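# Seat a loose steel cup fully onto the empty plug

## Task

Take any one of the free steel cups and lower it over the plug of the fixture that has nothing on it, pushing it fully down. The cups already sitting on the other fixtures must stay untouched. Open the gripper and release the cup at the end.

## Robot and tools

Robot: two six-joint arms, left_arm and right_arm, each ending in a parallel two-finger gripper. The base of left_arm is at (+0.035, +0.262, 0) m and the base of right_arm is at (+0.050, -0.291, 0) m. Both bases are rotated only slightly about z.

Scene frame: the origin is on the table top, midway between the arms. +x points out over the table, +z points up, and left_arm sits on the +y side. The names left and right do not match the sides of any image.

Joint order, used in every row and in every per-joint list: waist (joint1), shoulder (joint2), elbow (joint3), wrist pitch (joint4), wrist yaw (joint5), wrist roll (joint6). After those comes the finger opening.

Stated joint ranges in rad: waist -2.880..2.880, shoulder 0.000..3.142, elbow 0.000..3.019, wrist pitch -1.693..1.571, wrist yaw -1.571..1.571, wrist roll -2.094..2.094. The real end of a joint may differ from these by up to 0.019 rad.

The row: every motion command is one flat list of 14 numbers covering both arms, each number in [-1, 1]. Numbers 1-6 are left_arm joint displacements and number 7 is left_arm opening. Numbers 8-13 and 14 are the same for right_arm. Send all 14 even when only one arm should move.

Joint numbers are offsets, not poses. The scale is 1.0 = 1.264 rad (waist), 1.32 (shoulder), 1.276 (elbow), 1.83 (wrist pitch), 1.686 (wrist yaw), 2.022 (wrist roll).

Opening is absolute: +1 is fully open and -1 is closed. Between those ends, the fingers go to the point where grip_measured reads the value you sent.

Optionally a row can carry 12 more numbers in 0..1. These are per-joint stiffness multipliers, left_arm's 6 then right_arm's 6, in joint order. Each stays in force until you replace it.

execute_actions(actions): a list of up to 15 actions. Each action is a table of up to 15 rows, and each row lasts one 1/30 s step. An action always runs 15 steps, so a short table repeats its last row. The offsets in every row are counted from the joint angles at the start of that action, not from the previous row. For the first action of a call, they count from the last angles a result reported.

An action is rejected for both arms if it would push a joint more than 0.019 rad beyond its range. If the first action fails this check, or any action is malformed, the whole call is rejected and nothing moves. An empty list just returns the current state and images.

move(target, speed, blocking): target is one 14-number row. Its offsets count from the Joint positions in the latest result that printed them. All joints travel together and finish at the same moment, so the hand follows a curve. speed is the top rate in rad/s of the joint with the farthest to go, 0.01 to 2, default 0.5. A move lasts between 0.5 and 10 s, and anything longer is cut off short of the target. The finger value is applied at the start. Moves do not steer around obstacles or the other arm, and a faster move hits harder.

With blocking=false the call returns after 0.5 s. Until a result shows the move has ended, other rows and moves are refused, so use wait or stop first. The extra "move:" line reports:
- how the move ended: done, off_target, moving, held or fault;
- limits=held or limits=none;
- the joint farthest from its target on each arm.

wait(seconds): 0 to 10. Each arm keeps its last command, and a running move carries on.

stop(): brakes a running move. The fingers are not affected.

zoom_image(camera, region): the camera is cam_low, cam_left_wrist or cam_right_wrist. The region is [x0, y0, x1, y1] in image pixels from the top-left corner, at most 504x504. All three images are 504x504.

read_manual(section): returns licence texts only. finished_scene(scene): ends the current scene, so pass its number. It cannot be undone, and the goal must still hold when it runs.

Results:
- The state line gives each gripper's end_effector_position (m) and end_effector_quat_wxyz in the scene frame. That point lies between the finger pads, about 1 cm behind the tips. The fingers point along gripper +z and close along y. At long reach the printed position can be off.
- Joint positions and Joint velocities come per arm in joint order (rad, rad/s), followed by the pad gap in m. Fully open is 0.094 m.
- grip_measured is the opening on the command scale, with an error of up to about 1 mm per gripper.
- Joint targets shows what the joints are currently being driven toward.
- Step readings list joint angles at some steps. HELD means part of that arm's row was held back on that step.
- The line "joint command not followed" means the clearance check changed an arm's joint targets.
- The line "joint sent to its limit" means a joint was stopped at its end.
- Other lines to watch for are FAULT, MOTOR HOT (from 85 °C) and OVER-TEMPERATURE FAULT (at 100 °C, when the arm goes limp and falls).

Motion limits: on each step, a joint's target may lead its measured angle by at most 0.264 (waist), 0.32 (shoulder), 0.276 (elbow), 0.33 (wrist pitch), 0.186 (wrist yaw) or 0.522 (wrist roll) rad. Targets are also pulled back if they would carry the gripper more than 70 mm from where it is. Large offsets therefore need several actions, and anything left unfinished should be commanded again.

Sending zero offsets can let an arm sag. To hold an arm, command it back toward the angles you want it at, and add more if it still falls short.

Gripping: to hold the cup, command an opening about 0.03 below grip_measured. A smaller gap below it gives a lighter grip. Pad force tops out near 50-62 N.

Avoid:
- knocking anything off the table, which fails the task;
- dropping or slamming the cup;
- hard pushes when seating the cup, so approach slowly and do not aim far past the contact;
- the arms colliding with each other;
- long heavy holding that overheats a motor.

Brief outside tugs on a held part or shoves on loose objects may happen. Calibration data for cam_low (pinhole) and the fisheye wrist cameras is provided. Each wrist camera's pose is derived from its arm's joint readings, and errors of a few mm or degrees are possible.

Each tool is called after "Call:" in YAML: its name, and indented under it one key for each argument.

## Session

Call:
execute_actions:
  actions: []

Scene clock: 0.00 s.
left_arm: end_effector_position=(+0.0674, +0.5232, +0.1463) grip_measured=+1.000 end_effector_quat_wxyz=(-0.281, +0.793, -0.334, -0.424) | right_arm: end_effector_position=(+0.7083, +0.0455, +0.1463) grip_measured=+1.000 end_effector_quat_wxyz=(+0.058, +0.127, +0.741, +0.657)
Joint names: [waist, shoulder, elbow, wrist pitch, wrist yaw, wrist roll]
Joint positions: left_arm=[ 0.851  0.751  0.366 -0.722 -1.002 -1.22   0.094] | right_arm=[ 0.343  2.089  1.417  0.416 -1.026  1.432  0.094]
Joint velocities: left_arm=[ 0.005 -0.015 -0.022  0.007 -0.022  0.007  0.   ] | right_arm=[-0.015 -0.015  0.007 -0.022  0.007 -0.037  0.   ]
Joint targets: left_arm=[0.851 0.752 0.385 -0.721 -1.001 -1.220] | right_arm=[0.343 2.091 1.438 0.420 -1.026 1.432]
Joint stiffness scale: left_arm=[1. 1. 1. 1. 1. 1.] | right_arm=[1. 1. 1. 1. 1. 1.]

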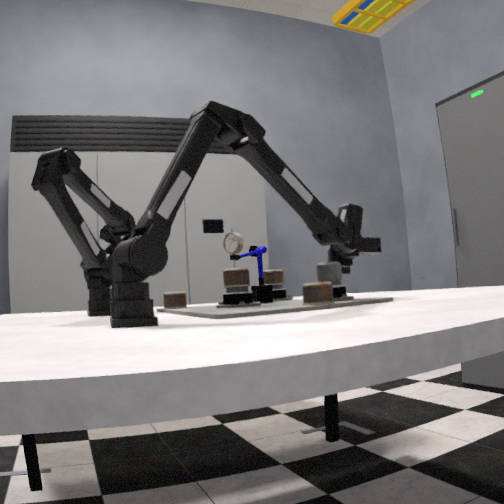

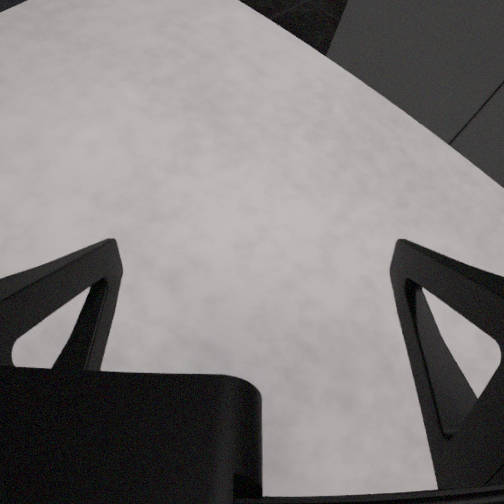

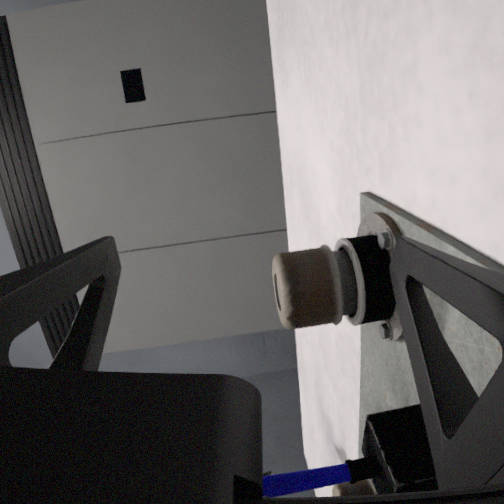

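Call:
zoom_image:
  camera: "cam_low"
  region: [150, 200, 400, 330]

Region (150, 200, 400, 330) of cam_low's 504x504 image, scaled by 2.016, with more detail than that image has; it fills the top 262 rows of this view, and the rest is white.

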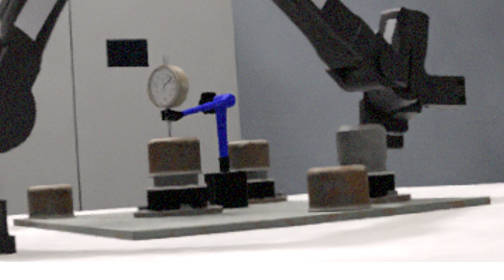

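Call:
move:
  target: [0,0,0.015,0,0,0,1,-0.03,-0.575,-0.08,-0.73,0.608,-0.708,1]
  speed: 1.0

Scene clock: 17.47 s.
left_arm: end_effector_position=(+0.0674, +0.5232, +0.1463) grip_measured=+1.000 end_effector_quat_wxyz=(-0.281, +0.793, -0.334, -0.424) | right_arm: end_effector_position=(+0.5616, -0.1648, +0.3183) grip_measured=+1.000 end_effector_quat_wxyz=(+0.322, -0.110, +0.939, +0.043)
Joint names: [waist, shoulder, elbow, wrist pitch, wrist yaw, wrist roll]
Joint positions: left_arm=[ 0.851  0.751  0.366 -0.722 -1.002 -1.22   0.094] | right_arm=[ 0.311  1.322  1.317 -0.905 -0.005  0.01   0.094]
Joint velocities: left_arm=[ 0.015 -0.005 -0.022  0.002 -0.037 -0.007  0.   ] | right_arm=[-0.005 -0.005 -0.002 -0.007  0.022  0.022  0.   ]
Joint targets: left_arm=[0.851 0.751 0.386 -0.722 -1.002 -1.220] | right_arm=[0.305 1.330 1.315 -0.920 -0.001 0.000]
Joint stiffness scale: left_arm=[1. 1. 1. 1. 1. 1.] | right_arm=[1. 1. 1. 1. 1. 1.]
move: done; limits=none; left_arm: farthest joint: the elbow, 0.019 radians from its target (0.019 radians at the start); right_arm: farthest joint: the wrist pitch, 0.015 radians from its target (1.336 radians at the start)
camera_calibration (this result's frames):
cam_right_wrist: T_world_to_cam=[[0.238466, -0.970951, -0.0196931, -0.292314], [-0.970507, -0.237521, -0.041225, 0.522352], [0.0353499, 0.0289431, -0.998956, 0.427212], [0, 0, 0, 1]] pos_world=[0.561551, -0.172118, 0.442543]

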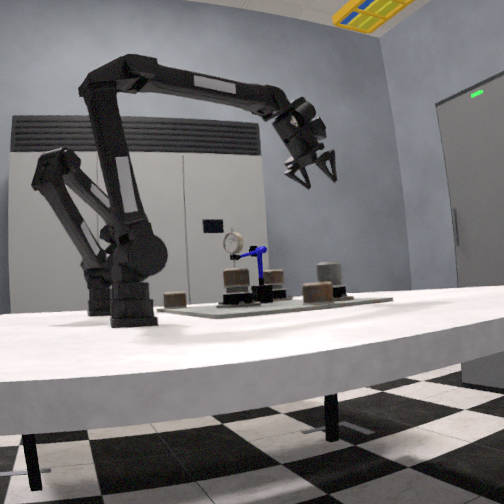

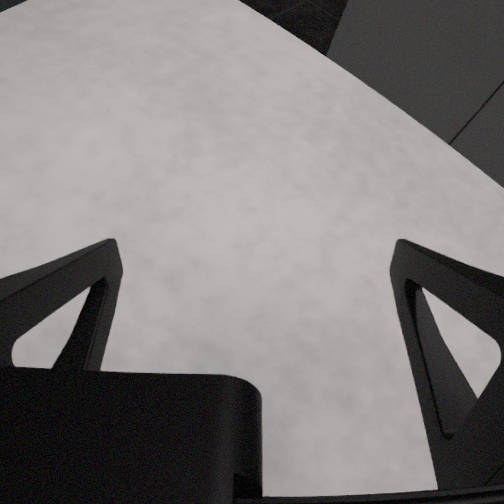

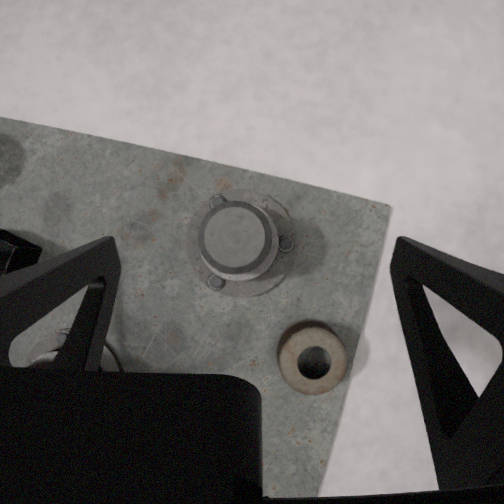

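Call:
move:
  target: [0,0,0.015,0,0,0,1,-0.107,0.176,-0.143,-0.142,0.003,-0.005,1]
  speed: 0.6

Scene clock: 27.47 s.
left_arm: end_effector_position=(+0.0674, +0.5232, +0.1463) grip_measured=+1.000 end_effector_quat_wxyz=(-0.281, +0.793, -0.334, -0.424) | right_arm: end_effector_position=(+0.4711, -0.2488, +0.0957) grip_measured=+1.000 end_effector_quat_wxyz=(-0.019, -0.046, +0.999, +0.001)
Joint names: [waist, shoulder, elbow, wrist pitch, wrist yaw, wrist roll]
Joint positions: left_arm=[ 0.851  0.751  0.366 -0.722 -1.002 -1.22   0.094] | right_arm=[ 0.17   1.571  1.116 -1.153 -0.003  0.009  0.094]
Joint velocities: left_arm=[-0.005 -0.005 -0.032 -0.002 -0.066  0.081  0.   ] | right_arm=[-0.015 -0.005 -0.007 -0.012  0.007  0.007  0.   ]
Joint targets: left_arm=[0.851 0.751 0.386 -0.722 -1.002 -1.220] | right_arm=[0.176 1.554 1.135 -1.164 -0.000 -0.000]
Joint stiffness scale: left_arm=[1. 1. 1. 1. 1. 1.] | right_arm=[1. 1. 1. 1. 1. 1.]
move: done; limits=none; left_arm: farthest joint: the elbow, 0.019 radians from its target (0.019 radians at the start); right_arm: farthest joint: the elbow, 0.019 radians from its target (0.183 radians at the start)
camera_calibration (this result's frames):
cam_right_wrist: T_world_to_cam=[[0.0883199, -0.996012, -0.0126546, -0.292886], [-0.78787, -0.0776253, 0.61093, 0.296776], [-0.609476, -0.0439871, -0.791583, 0.476248], [0, 0, 0, 1]] pos_world=[0.54995, -0.247732, 0.191974]

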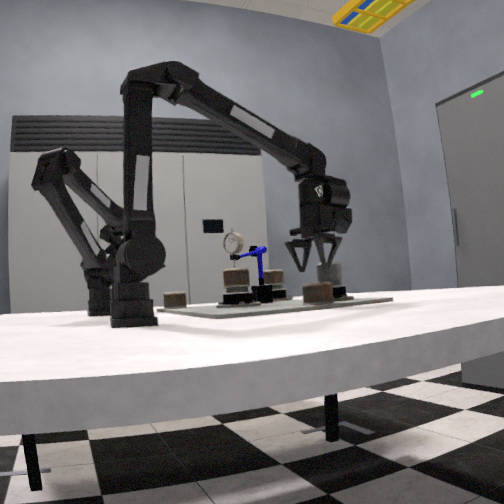

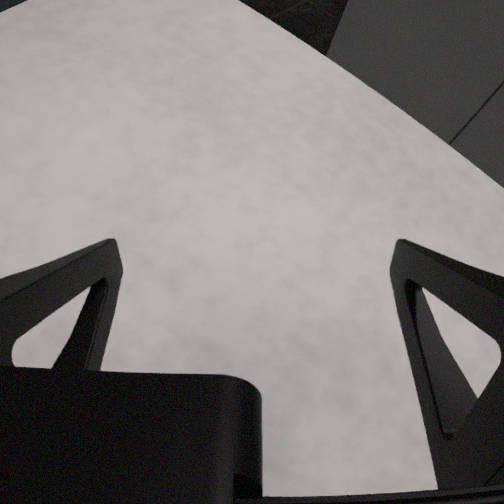

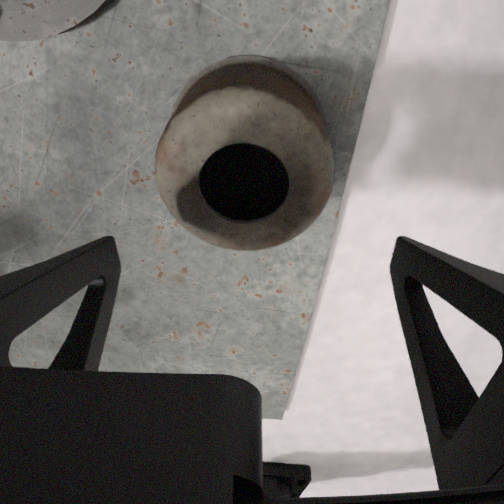

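Call:
move:
  target: [0,0,0.015,0,0,0,1,0.014,0.055,-0.043,0.111,0,0,1]
  speed: 0.25

Scene clock: 35.10 s.
left_arm: end_effector_position=(+0.0674, +0.5232, +0.1463) grip_measured=+1.000 end_effector_quat_wxyz=(-0.281, +0.793, -0.334, -0.424) | right_arm: end_effector_position=(+0.4911, -0.2422, +0.0571) grip_measured=+1.000 end_effector_quat_wxyz=(+0.023, -0.051, +0.998, +0.003)
Joint names: [waist, shoulder, elbow, wrist pitch, wrist yaw, wrist roll]
Joint positions: left_arm=[ 0.851  0.751  0.366 -0.722 -1.002 -1.22   0.094] | right_arm=[ 0.18   1.622  1.064 -0.966 -0.003  0.009  0.094]
Joint velocities: left_arm=[-0.005 -0.005  0.002  0.002 -0.022  0.051  0.   ] | right_arm=[ 0.005  0.005 -0.007 -0.002 -0.037 -0.007  0.   ]
Joint targets: left_arm=[0.851 0.751 0.386 -0.722 -1.002 -1.220] | right_arm=[0.188 1.644 1.061 -0.950 -0.003 0.009]
Joint stiffness scale: left_arm=[1. 1. 1. 1. 1. 1.] | right_arm=[1. 1. 1. 1. 1. 1.]
move: off_target (right_arm); limits=none; left_arm: farthest joint: the elbow, 0.019 radians from its target (0.019 radians at the start); right_arm: farthest joint: the shoulder, 0.021 radians from its target (0.073 radians at the start)
camera_calibration (this result's frames):
cam_right_wrist: T_world_to_cam=[[0.0996602, -0.994928, -0.0136177, -0.293802], [-0.834745, -0.0910478, 0.543057, 0.360275], [-0.541543, -0.0427539, -0.839585, 0.427891], [0, 0, 0, 1]] pos_world=[0.561739, -0.241215, 0.1596]

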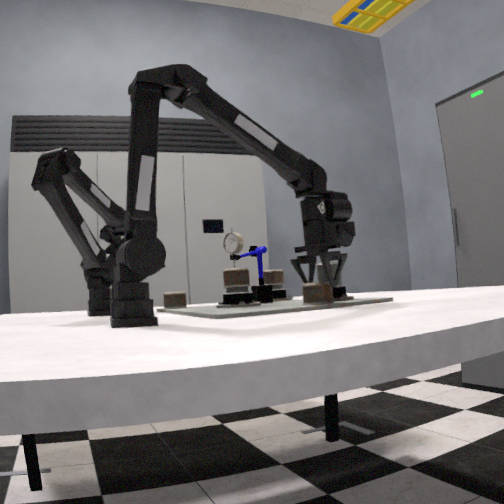

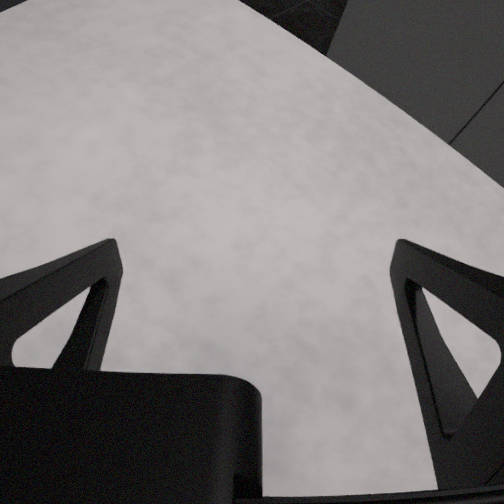

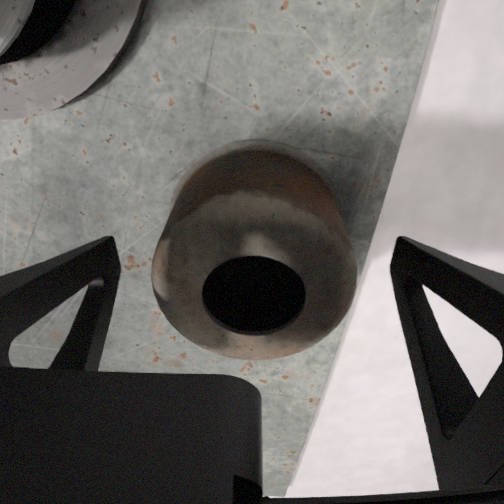

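Call:
move:
  target: [0,0,0.015,0,0,0,1,0.004,0.039,-0.019,0.012,0,0,1]
  speed: 0.1

Call:
zoom_image:
  camera: "cam_low"
  region: [260, 200, 380, 320]

Scene clock: 40.27 s.
left_arm: end_effector_position=(+0.0674, +0.5232, +0.1463) grip_measured=+1.000 end_effector_quat_wxyz=(-0.281, +0.793, -0.334, -0.424) | right_arm: end_effector_position=(+0.4795, -0.2435, +0.0368) grip_measured=+1.000 end_effector_quat_wxyz=(-0.001, -0.051, +0.999, +0.002)
Joint names: [waist, shoulder, elbow, wrist pitch, wrist yaw, wrist roll]
Joint positions: left_arm=[ 0.851  0.751  0.366 -0.722 -1.002 -1.22   0.094] | right_arm=[ 0.18   1.653  1.041 -0.961 -0.003  0.009  0.094]
Joint velocities: left_arm=[-0.005 -0.015 -0.002  0.002 -0.022  0.037  0.   ] | right_arm=[-0.005  0.005 -0.007 -0.012 -0.022  0.007  0.   ]
Joint targets: left_arm=[0.851 0.751 0.386 -0.722 -1.002 -1.220] | right_arm=[0.185 1.674 1.039 -0.944 -0.003 0.009]
Joint stiffness scale: left_arm=[1. 1. 1. 1. 1. 1.] | right_arm=[1. 1. 1. 1. 1. 1.]
move: done; limits=none; left_arm: farthest joint: the elbow, 0.019 radians from its target (0.019 radians at the start); right_arm: farthest joint: the shoulder, 0.020 radians from its target (0.051 radians at the start)
camera_calibration (this result's frames):
cam_right_wrist: T_world_to_cam=[[0.0990176, -0.995, -0.0130677, -0.293936], [-0.807628, -0.0880291, 0.583085, 0.347679], [-0.58132, -0.0471818, -0.812306, 0.421511], [0, 0, 0, 1]] pos_world=[0.554932, -0.241973, 0.135828]

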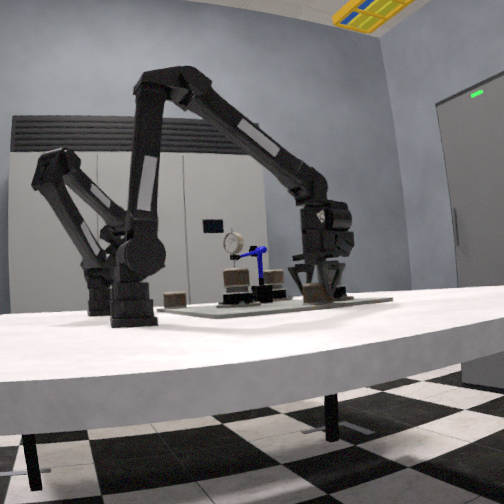

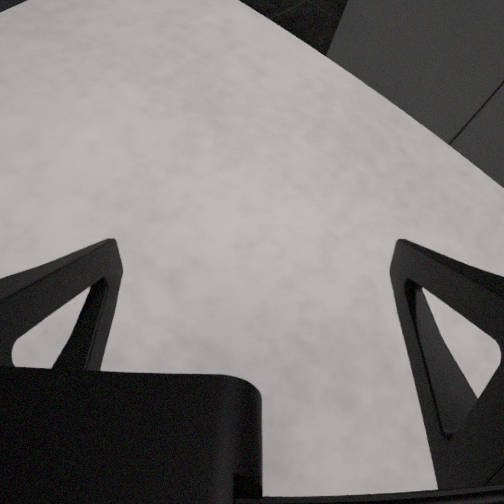

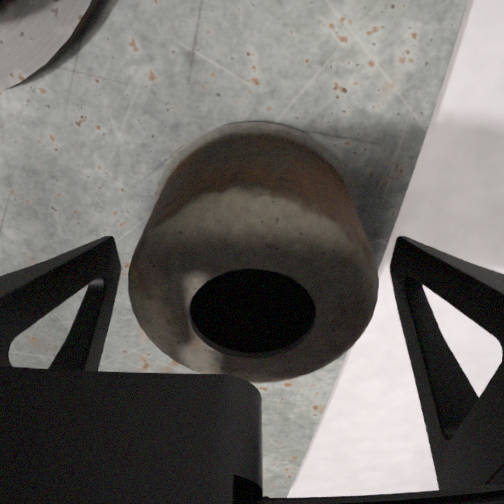

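Region (260, 200, 380, 320) of cam_low's 504x504 image, scaled by 4.200, with more detail than that image has.

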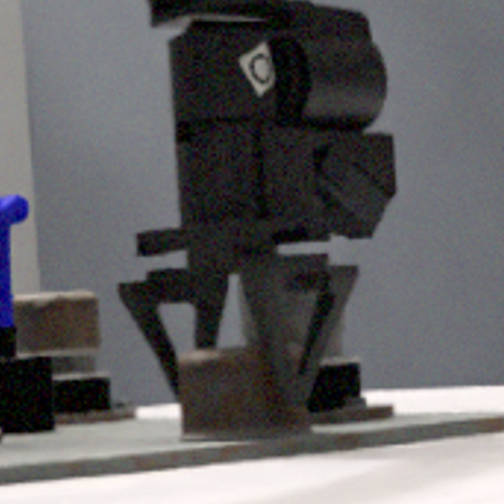

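Call:
execute_actions:
  actions:
    - [[0,0,0.015,0,0,0,1,0,0,0.008,0,0,0,0.8],[0,0,0.015,0,0,0,1,0,0,0.008,0,0,0,0.7],[0,0,0.015,0,0,0,1,0,0,0.008,0,0,0,0.62],[0,0,0.015,0,0,0,1,0,0,0.008,0,0,0,0.57],[0,0,0.015,0,0,0,1,0,0,0.008,0,0,0,0.53],[0,0,0.015,0,0,0,1,0,0,0.008,0,0,0,0.5],[0,0,0.015,0,0,0,1,0,0,0.008,0,0,0,0.47],[0,0,0.015,0,0,0,1,0,0,0.008,0,0,0,0.44],[0,0,0.015,0,0,0,1,0,0,0.008,0,0,0,0.41],[0,0,0.015,0,0,0,1,0,0,0.008,0,0,0,0.38],[0,0,0.015,0,0,0,1,0,0,0.008,0,0,0,0.35]]

Scene clock: 44.93 s.
left_arm: end_effector_position=(+0.0674, +0.5232, +0.1463) grip_measured=+1.000 end_effector_quat_wxyz=(-0.281, +0.793, -0.334, -0.424) | right_arm: end_effector_position=(+0.4795, -0.2435, +0.0368) grip_measured=+0.476 end_effector_quat_wxyz=(-0.001, -0.051, +0.999, +0.002)
Joint names: [waist, shoulder, elbow, wrist pitch, wrist yaw, wrist roll]
Joint positions: left_arm=[ 0.851  0.751  0.366 -0.722 -1.002 -1.22   0.094] | right_arm=[ 0.18   1.653  1.041 -0.961 -0.003  0.009  0.069]
Joint velocities: left_arm=[-0.005  0.005 -0.007  0.002 -0.007 -0.022  0.   ] | right_arm=[-0.005  0.005  0.017  0.002  0.007  0.007 -0.   ]
Joint targets: left_arm=[0.851 0.751 0.386 -0.722 -1.002 -1.220] | right_arm=[0.180 1.653 1.051 -0.961 -0.003 0.009]
Joint stiffness scale: left_arm=[1. 1. 1. 1. 1. 1.] | right_arm=[1. 1. 1. 1. 1. 1.]
Step readings (joint positions):
0: left_arm=[0.851 0.751 0.366 -0.722 -1.002 -1.220] | right_arm=[0.180 1.653 1.041 -0.961 -0.003 0.009]
1: left_arm=[0.851 0.751 0.366 -0.722 -1.002 -1.220] | right_arm=[0.180 1.653 1.041 -0.961 -0.003 0.009]
2: left_arm=[0.851 0.751 0.366 -0.722 -1.002 -1.220] | right_arm=[0.180 1.653 1.041 -0.961 -0.003 0.009]
4: left_arm=[0.851 0.751 0.366 -0.722 -1.002 -1.220] | right_arm=[0.180 1.653 1.041 -0.961 -0.003 0.009]
8: left_arm=[0.851 0.751 0.366 -0.722 -1.002 -1.220] | right_arm=[0.180 1.653 1.041 -0.961 -0.003 0.009]
15: Joint positions above
camera_calibration (this result's frames):
cam_right_wrist: T_world_to_cam=[[0.0990176, -0.995, -0.0130677, -0.293936], [-0.807628, -0.0880291, 0.583085, 0.347679], [-0.58132, -0.0471818, -0.812306, 0.421511], [0, 0, 0, 1]] pos_world=[0.554932, -0.241973, 0.135828]

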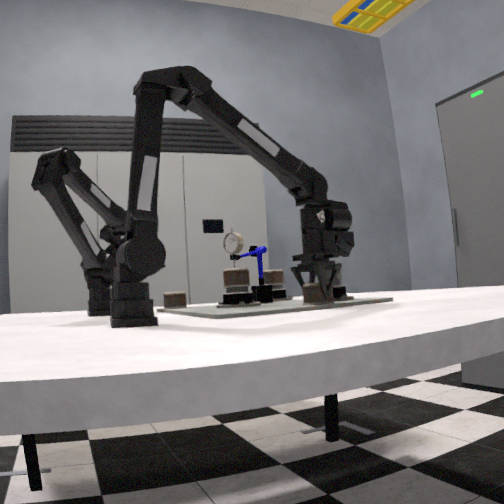

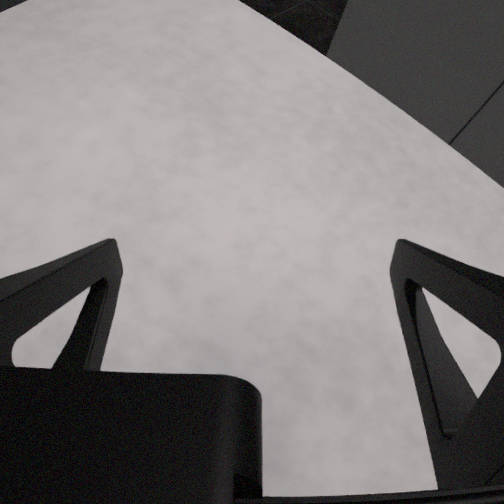

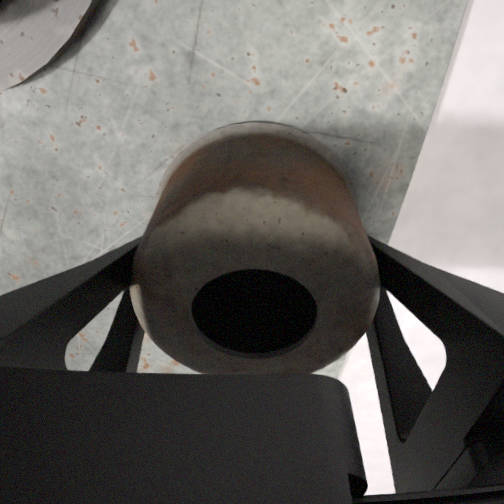

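Call:
move:
  target: [0,0,0.015,0,0,0,1,0,-0.12,0.172,-0.184,0,0,0.42]
  speed: 0.4

Call:
move:
  target: [0,0,0.015,0,0,0,1,0.139,0.235,0.33,-0.052,0,0,0.42]
  speed: 0.35

Call:
zoom_image:
  camera: "cam_low"
  region: [280, 210, 380, 310]

Scene clock: 52.40 s.
left_arm: end_effector_position=(+0.0674, +0.5232, +0.1463) grip_measured=+1.000 end_effector_quat_wxyz=(-0.281, +0.793, -0.334, -0.424) | right_arm: end_effector_position=(+0.4754, -0.2439, +0.1516) grip_measured=+0.476 end_effector_quat_wxyz=(-0.009, -0.051, +0.999, +0.001)
Joint names: [waist, shoulder, elbow, wrist pitch, wrist yaw, wrist roll]
Joint positions: left_arm=[ 0.851  0.751  0.366 -0.722 -1.002 -1.22   0.094] | right_arm=[ 0.18   1.516  1.21  -1.283 -0.003  0.009  0.069]
Joint velocities: left_arm=[-0.005 -0.005 -0.002  0.002 -0.007  0.007  0.   ] | right_arm=[-0.005 -0.015 -0.002  0.002 -0.066 -0.051  0.   ]
Joint targets: left_arm=[0.851 0.751 0.386 -0.722 -1.002 -1.220] | right_arm=[0.180 1.495 1.260 -1.297 -0.003 0.009]
Joint stiffness scale: left_arm=[1. 1. 1. 1. 1. 1.] | right_arm=[1. 1. 1. 1. 1. 1.]
move: off_target (right_arm); limits=none; left_arm: farthest joint: the elbow, 0.019 radians from its target (0.019 radians at the start); right_arm: farthest joint: the elbow, 0.051 radians from its target (0.220 radians at the start)
camera_calibration (this result's frames):
cam_right_wrist: T_world_to_cam=[[0.0988159, -0.995022, -0.0128835, -0.292423], [-0.798466, -0.0870092, 0.59572, 0.27144], [-0.593875, -0.0485795, -0.803089, 0.516535], [0, 0, 0, 1]] pos_world=[0.552389, -0.242256, 0.249354]

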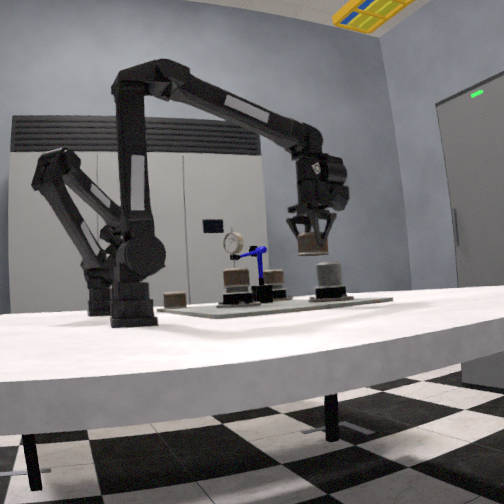

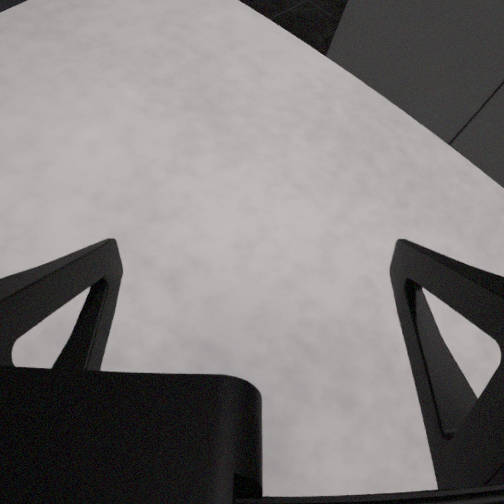

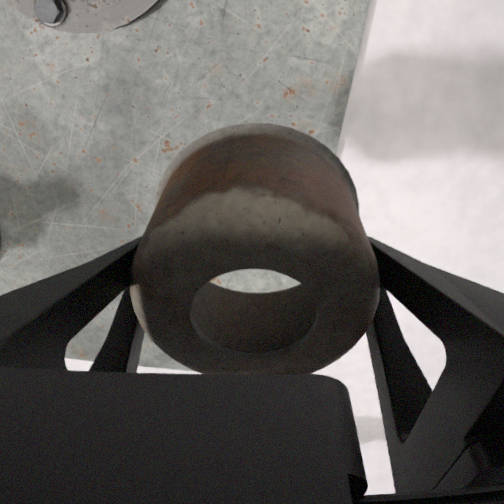

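Scene clock: 54.10 s.
left_arm: end_effector_position=(+0.0674, +0.5232, +0.1463) grip_measured=+1.000 end_effector_quat_wxyz=(-0.281, +0.793, -0.334, -0.424) | right_arm: end_effector_position=(+0.5688, -0.1380, +0.1444) grip_measured=+0.476 end_effector_quat_wxyz=(-0.018, -0.139, +0.990, -0.001)
Joint names: [waist, shoulder, elbow, wrist pitch, wrist yaw, wrist roll]
Joint positions: left_arm=[ 0.851  0.751  0.366 -0.722 -1.002 -1.22   0.094] | right_arm=[ 0.357  1.815  1.573 -1.364 -0.003  0.009  0.069]
Joint velocities: left_arm=[ 0.005 -0.005  0.002 -0.002 -0.037 -0.081  0.   ] | right_arm=[ 0.005 -0.015  0.007 -0.002  0.007 -0.066 -0.   ]
Joint targets: left_arm=[0.851 0.751 0.386 -0.722 -1.002 -1.220] | right_arm=[0.356 1.826 1.631 -1.378 -0.003 0.009]
Joint stiffness scale: left_arm=[1. 1. 1. 1. 1. 1.] | right_arm=[1. 1. 1. 1. 1. 1.]
move: off_target (right_arm); limits=none; left_arm: farthest joint: the elbow, 0.019 radians from its target (0.019 radians at the start); right_arm: farthest joint: the elbow, 0.058 radians from its target (0.421 radians at the start)
camera_calibration (this result's frames):
cam_right_wrist: T_world_to_cam=[[0.271537, -0.962344, -0.0126823, -0.290125], [-0.761144, -0.222794, 0.609117, 0.317548], [-0.589005, -0.155745, -0.792979, 0.552401], [0, 0, 0, 1]] pos_world=[0.645846, -0.122419, 0.24094]

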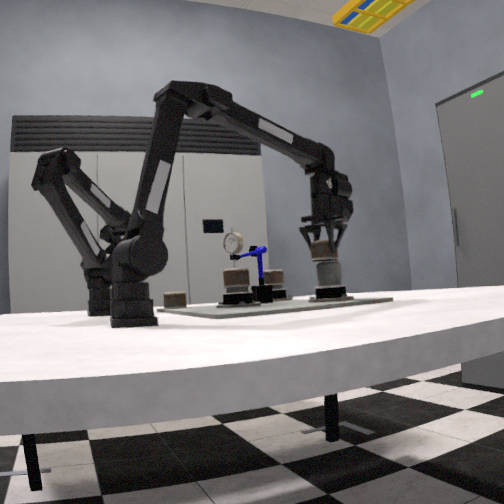

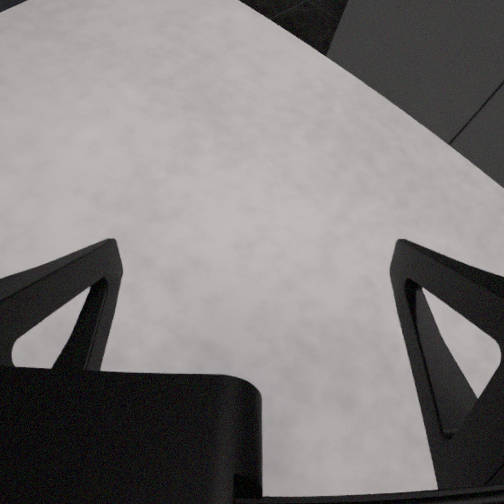

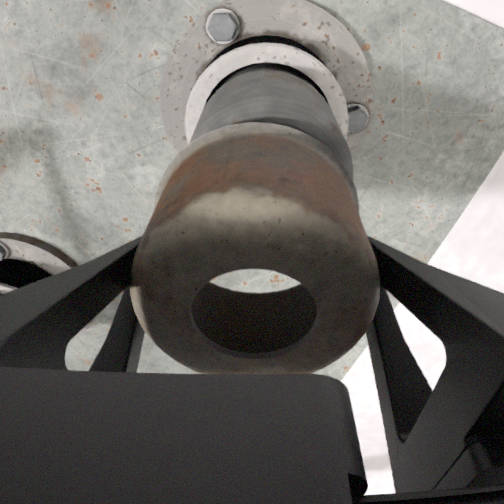

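Region (280, 210, 380, 310) of cam_low's 504x504 image, scaled by 5.040, with more detail than that image has.

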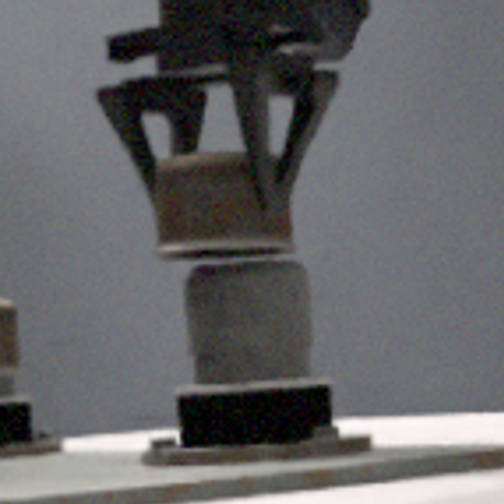

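Call:
move:
  target: [0,0,0.015,0,0,0,1,-0.013,0,0.048,0.028,0,0,0.42]
  speed: 0.1

Call:
zoom_image:
  camera: "cam_low"
  region: [280, 210, 380, 310]

Scene clock: 58.57 s.
left_arm: end_effector_position=(+0.0674, +0.5232, +0.1463) grip_measured=+1.000 end_effector_quat_wxyz=(-0.281, +0.793, -0.334, -0.424) | right_arm: end_effector_position=(+0.5787, -0.1410, +0.1443) grip_measured=+0.476 end_effector_quat_wxyz=(+0.000, -0.134, +0.991, +0.002)
Joint names: [waist, shoulder, elbow, wrist pitch, wrist yaw, wrist roll]
Joint positions: left_arm=[ 0.851  0.751  0.366 -0.722 -1.002 -1.22   0.094] | right_arm=[ 0.346  1.815  1.573 -1.328 -0.003  0.009  0.069]
Joint velocities: left_arm=[-0.005 -0.015  0.007  0.007 -0.022  0.007  0.   ] | right_arm=[-0.005  0.005 -0.002 -0.012  0.037 -0.022 -0.   ]
Joint targets: left_arm=[0.851 0.751 0.386 -0.722 -1.002 -1.220] | right_arm=[0.340 1.815 1.634 -1.313 -0.003 0.009]
Joint stiffness scale: left_arm=[1. 1. 1. 1. 1. 1.] | right_arm=[1. 1. 1. 1. 1. 1.]
move: off_target (right_arm); limits=none; left_arm: farthest joint: the elbow, 0.019 radians from its target (0.019 radians at the start); right_arm: farthest joint: the elbow, 0.061 radians from its target (0.061 radians at the start)
camera_calibration (this result's frames):
cam_right_wrist: T_world_to_cam=[[0.262051, -0.964965, -0.0131032, -0.290506], [-0.783701, -0.22071, 0.580603, 0.342011], [-0.563154, -0.141879, -0.814081, 0.547708], [0, 0, 0, 1]] pos_world=[0.652605, -0.127135, 0.2435]

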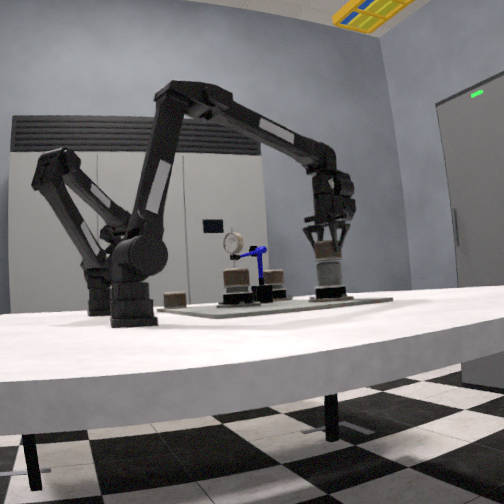

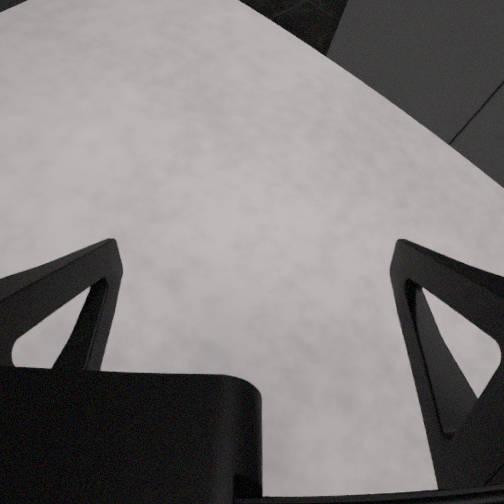

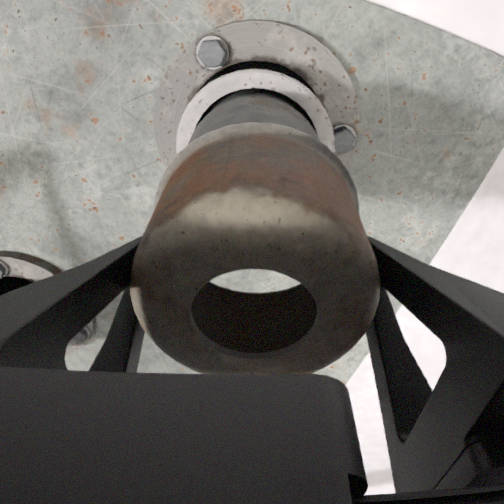

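Region (280, 210, 380, 310) of cam_low's 504x504 image, scaled by 5.040, with more detail than that image has.

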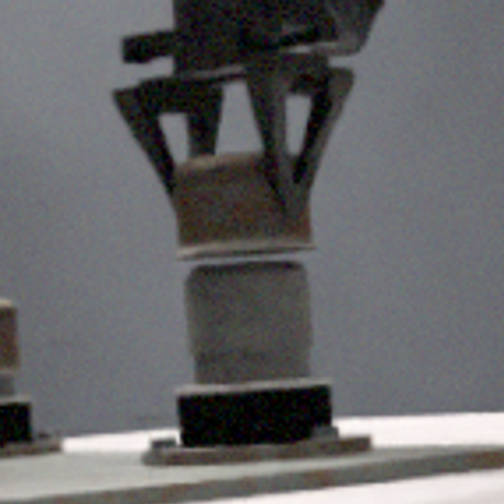

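Call:
execute_actions:
  actions:
    - [[0,0,0.015,0,0,0,1,0,0.011,0.009,0.008,0,0,0.42],[0,0,0.015,0,0,0,1,0,0.012,0.006,0.011,0,0,0.42],[0,0,0.015,0,0,0,1,0,0.014,0.003,0.014,0,0,0.42],[0,0,0.015,0,0,0,1,0,0.015,0.0,0.017,0,0,0.42],[0,0,0.015,0,0,0,1,0,0.017,-0.003,0.02,0,0,0.42],[0,0,0.015,0,0,0,1,0,0.018,-0.006,0.023,0,0,0.42],[0,0,0.015,0,0,0,1,0,0.02,-0.009,0.026,0,0,0.42],[0,0,0.015,0,0,0,1,0,0.021,-0.012,0.03,0,0,0.42],[0,0,0.015,0,0,0,1,0,0.023,-0.015,0.033,0,0,0.42],[0,0,0.015,0,0,0,1,0,0.024,-0.018,0.036,0,0,0.42],[0,0,0.015,0,0,0,1,0,0.026,-0.021,0.039,0,0,0.42],[0,0,0.015,0,0,0,1,0,0.027,-0.024,0.042,0,0,0.42]]

Call:
wait:
  seconds: 0.5

Call:
zoom_image:
  camera: "cam_low"
  region: [280, 210, 380, 310]

Scene clock: 67.60 s.
left_arm: end_effector_position=(+0.0674, +0.5232, +0.1463) grip_measured=+1.000 end_effector_quat_wxyz=(-0.281, +0.793, -0.334, -0.424) | right_arm: end_effector_position=(+0.5790, -0.1399, +0.1265) grip_measured=+0.476 end_effector_quat_wxyz=(+0.003, -0.134, +0.991, +0.004)
Joint names: [waist, shoulder, elbow, wrist pitch, wrist yaw, wrist roll]
Joint positions: left_arm=[ 0.851  0.751  0.366 -0.722 -1.002 -1.22   0.094] | right_arm=[ 0.347  1.825  1.539 -1.278 -0.006  0.009  0.069]
Joint velocities: left_arm=[-0.005 -0.005  0.007  0.007 -0.11   0.007  0.   ] | right_arm=[ 0.005  0.044 -0.042  0.071 -0.022  0.051  0.   ]
Joint targets: left_arm=[0.851 0.751 0.386 -0.722 -1.002 -1.220] | right_arm=[0.346 1.850 1.542 -1.252 -0.003 0.009]
Joint stiffness scale: left_arm=[1. 1. 1. 1. 1. 1.] | right_arm=[1. 1. 1. 1. 1. 1.]
Step readings (joint positions):
0: left_arm=[0.851 0.751 0.366 -0.722 -1.002 -1.220] | right_arm=[0.346 1.815 1.573 -1.328 -0.003 0.009]
1: left_arm=[0.851 0.751 0.366 -0.722 -1.002 -1.220] | right_arm=[0.346 1.815 1.573 -1.328 -0.003 0.009]
2: left_arm=[0.851 0.751 0.366 -0.722 -1.002 -1.220] | right_arm=[0.346 1.815 1.573 -1.328 -0.003 0.009]
4: left_arm=[0.851 0.751 0.366 -0.722 -1.002 -1.220] | right_arm=[0.346 1.815 1.572 -1.322 -0.003 0.009]
8: left_arm=[0.851 0.751 0.366 -0.722 -1.002 -1.220] | right_arm=[0.346 1.816 1.563 -1.301 -0.003 0.009]
15: Joint positions above
camera_calibration (this result's frames):
cam_right_wrist: T_world_to_cam=[[0.262872, -0.964694, -0.0162252, -0.289829], [-0.78644, -0.22398, 0.575626, 0.354566], [-0.558937, -0.138556, -0.817552, 0.532058], [0, 0, 0, 1]] pos_world=[0.65242, -0.126461, 0.226185]

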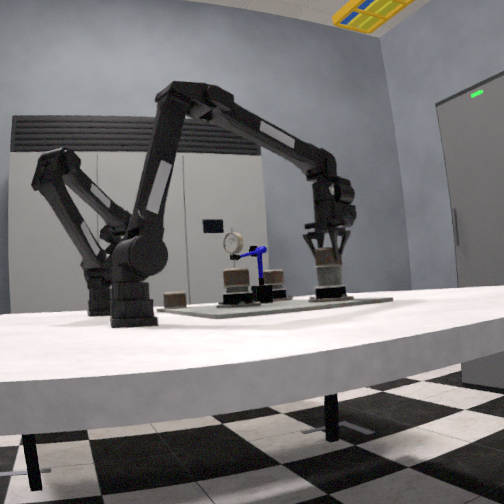

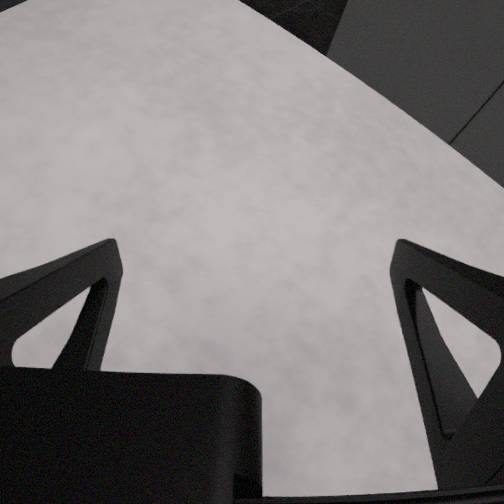

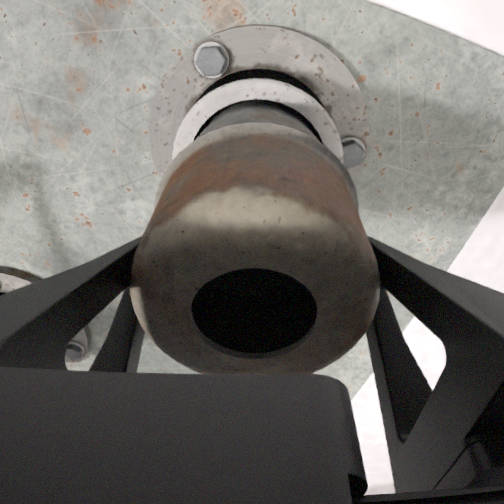

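Scene clock: 68.10 s.
left_arm: end_effector_position=(+0.0674, +0.5232, +0.1463) grip_measured=+1.000 end_effector_quat_wxyz=(-0.281, +0.793, -0.334, -0.424) | right_arm: end_effector_position=(+0.5792, -0.1399, +0.1202) grip_measured=+0.476 end_effector_quat_wxyz=(-0.001, -0.134, +0.991, +0.003)
Joint names: [waist, shoulder, elbow, wrist pitch, wrist yaw, wrist roll]
Joint positions: left_arm=[ 0.851  0.751  0.366 -0.722 -1.002 -1.22   0.094] | right_arm=[ 0.347  1.834  1.536 -1.273 -0.006  0.009  0.069]
Joint velocities: left_arm=[-0.005  0.005 -0.002 -0.002 -0.051 -0.037  0.   ] | right_arm=[-0.005 -0.005 -0.002  0.002  0.051  0.007  0.001]
Joint targets: left_arm=[0.851 0.751 0.386 -0.722 -1.002 -1.220] | right_arm=[0.346 1.850 1.542 -1.252 -0.003 0.009]
Joint stiffness scale: left_arm=[1. 1. 1. 1. 1. 1.] | right_arm=[1. 1. 1. 1. 1. 1.]
wait: 0.50 s; at rest by 0.33 s
camera_calibration (this result's frames):
cam_right_wrist: T_world_to_cam=[[0.262753, -0.964728, -0.0161367, -0.289877], [-0.782194, -0.22277, 0.581848, 0.355317], [-0.56492, -0.14026, -0.813138, 0.529643], [0, 0, 0, 1]] pos_world=[0.653298, -0.126211, 0.219255]

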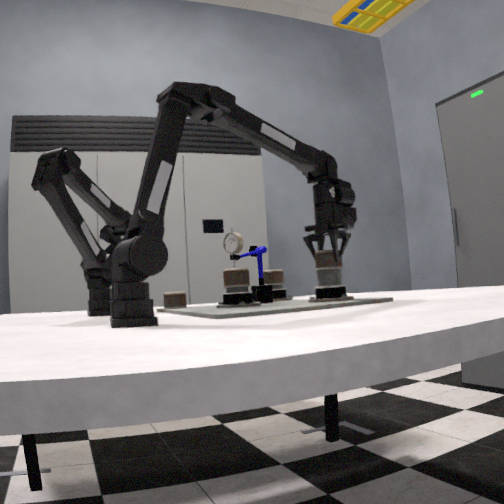

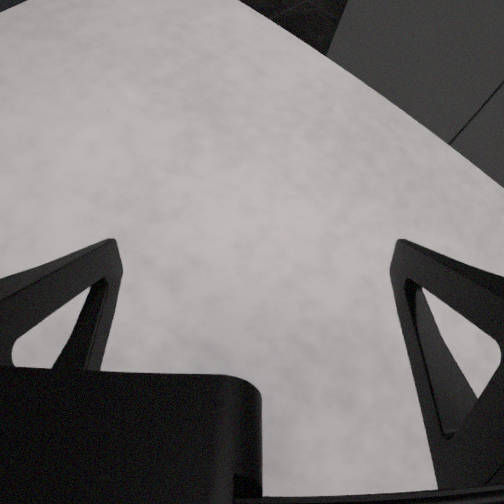

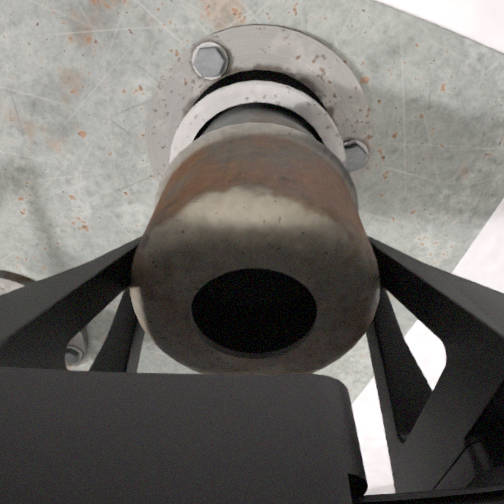

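Region (280, 210, 380, 310) of cam_low's 504x504 image, scaled by 5.040, with more detail than that image has.

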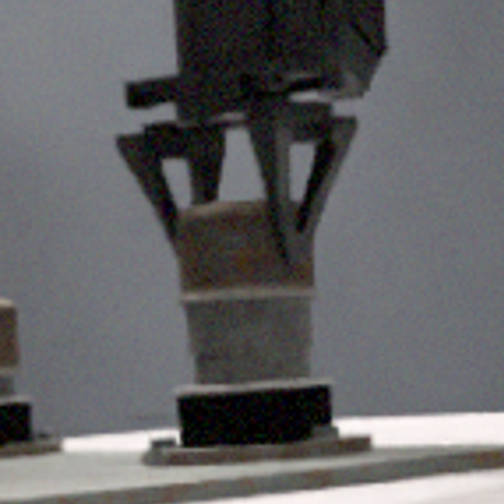

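Call:
move:
  target: [0,0,0.015,0,0,0,1,0,0.04,-0.043,0.047,0,0,0.42]
  speed: 0.12

Call:
zoom_image:
  camera: "cam_low"
  region: [280, 210, 380, 310]

Scene clock: 71.27 s.
left_arm: end_effector_position=(+0.0674, +0.5232, +0.1463) grip_measured=+1.000 end_effector_quat_wxyz=(-0.281, +0.793, -0.334, -0.424) | right_arm: end_effector_position=(+0.5787, -0.1396, +0.0906) grip_measured=+0.476 end_effector_quat_wxyz=(-0.002, -0.134, +0.991, +0.003)
Joint names: [waist, shoulder, elbow, wrist pitch, wrist yaw, wrist roll]
Joint positions: left_arm=[ 0.851  0.751  0.366 -0.722 -1.002 -1.22   0.094] | right_arm=[ 0.347  1.86   1.491 -1.204 -0.007  0.009  0.069]
Joint velocities: left_arm=[-0.005 -0.005 -0.002 -0.017 -0.007 -0.022  0.   ] | right_arm=[-0.015  0.005  0.002 -0.002 -0.037 -0.051  0.001]
Joint targets: left_arm=[0.851 0.751 0.386 -0.722 -1.002 -1.220] | right_arm=[0.347 1.887 1.481 -1.187 -0.006 0.008]
Joint stiffness scale: left_arm=[1. 1. 1. 1. 1. 1.] | right_arm=[1. 1. 1. 1. 1. 1.]
move: off_target (right_arm); limits=none; left_arm: farthest joint: the elbow, 0.019 radians from its target (0.019 radians at the start); right_arm: farthest joint: the shoulder, 0.027 radians from its target (0.052 radians at the start)
camera_calibration (this result's frames):
cam_right_wrist: T_world_to_cam=[[0.263089, -0.964617, -0.0172631, -0.29003], [-0.781071, -0.223464, 0.583088, 0.371299], [-0.566314, -0.13992, -0.812226, 0.506098], [0, 0, 0, 1]] pos_world=[0.652925, -0.125983, 0.189559]

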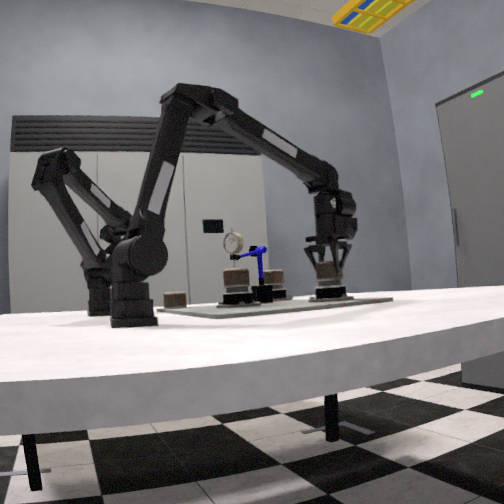

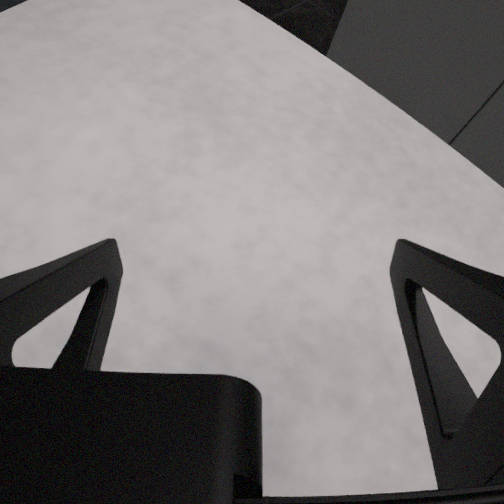

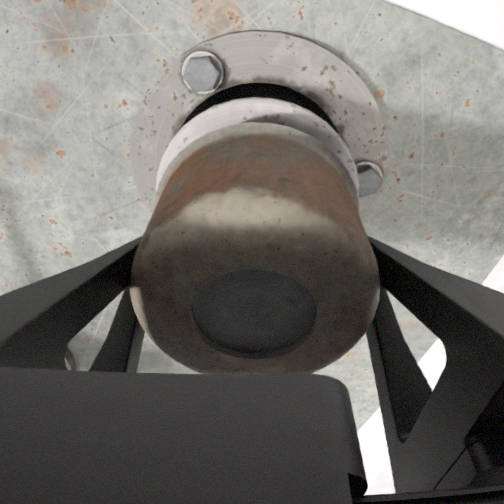

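Region (280, 210, 380, 310) of cam_low's 504x504 image, scaled by 5.040, with more detail than that image has.

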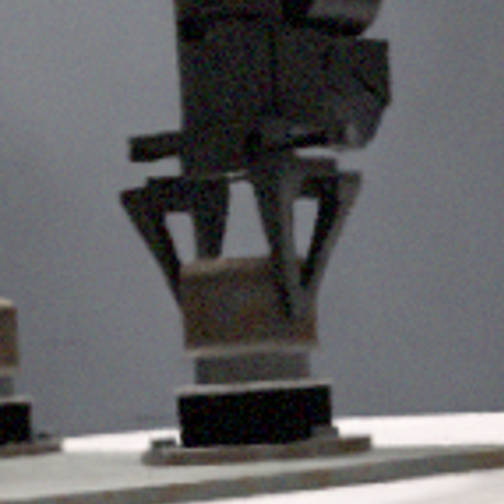

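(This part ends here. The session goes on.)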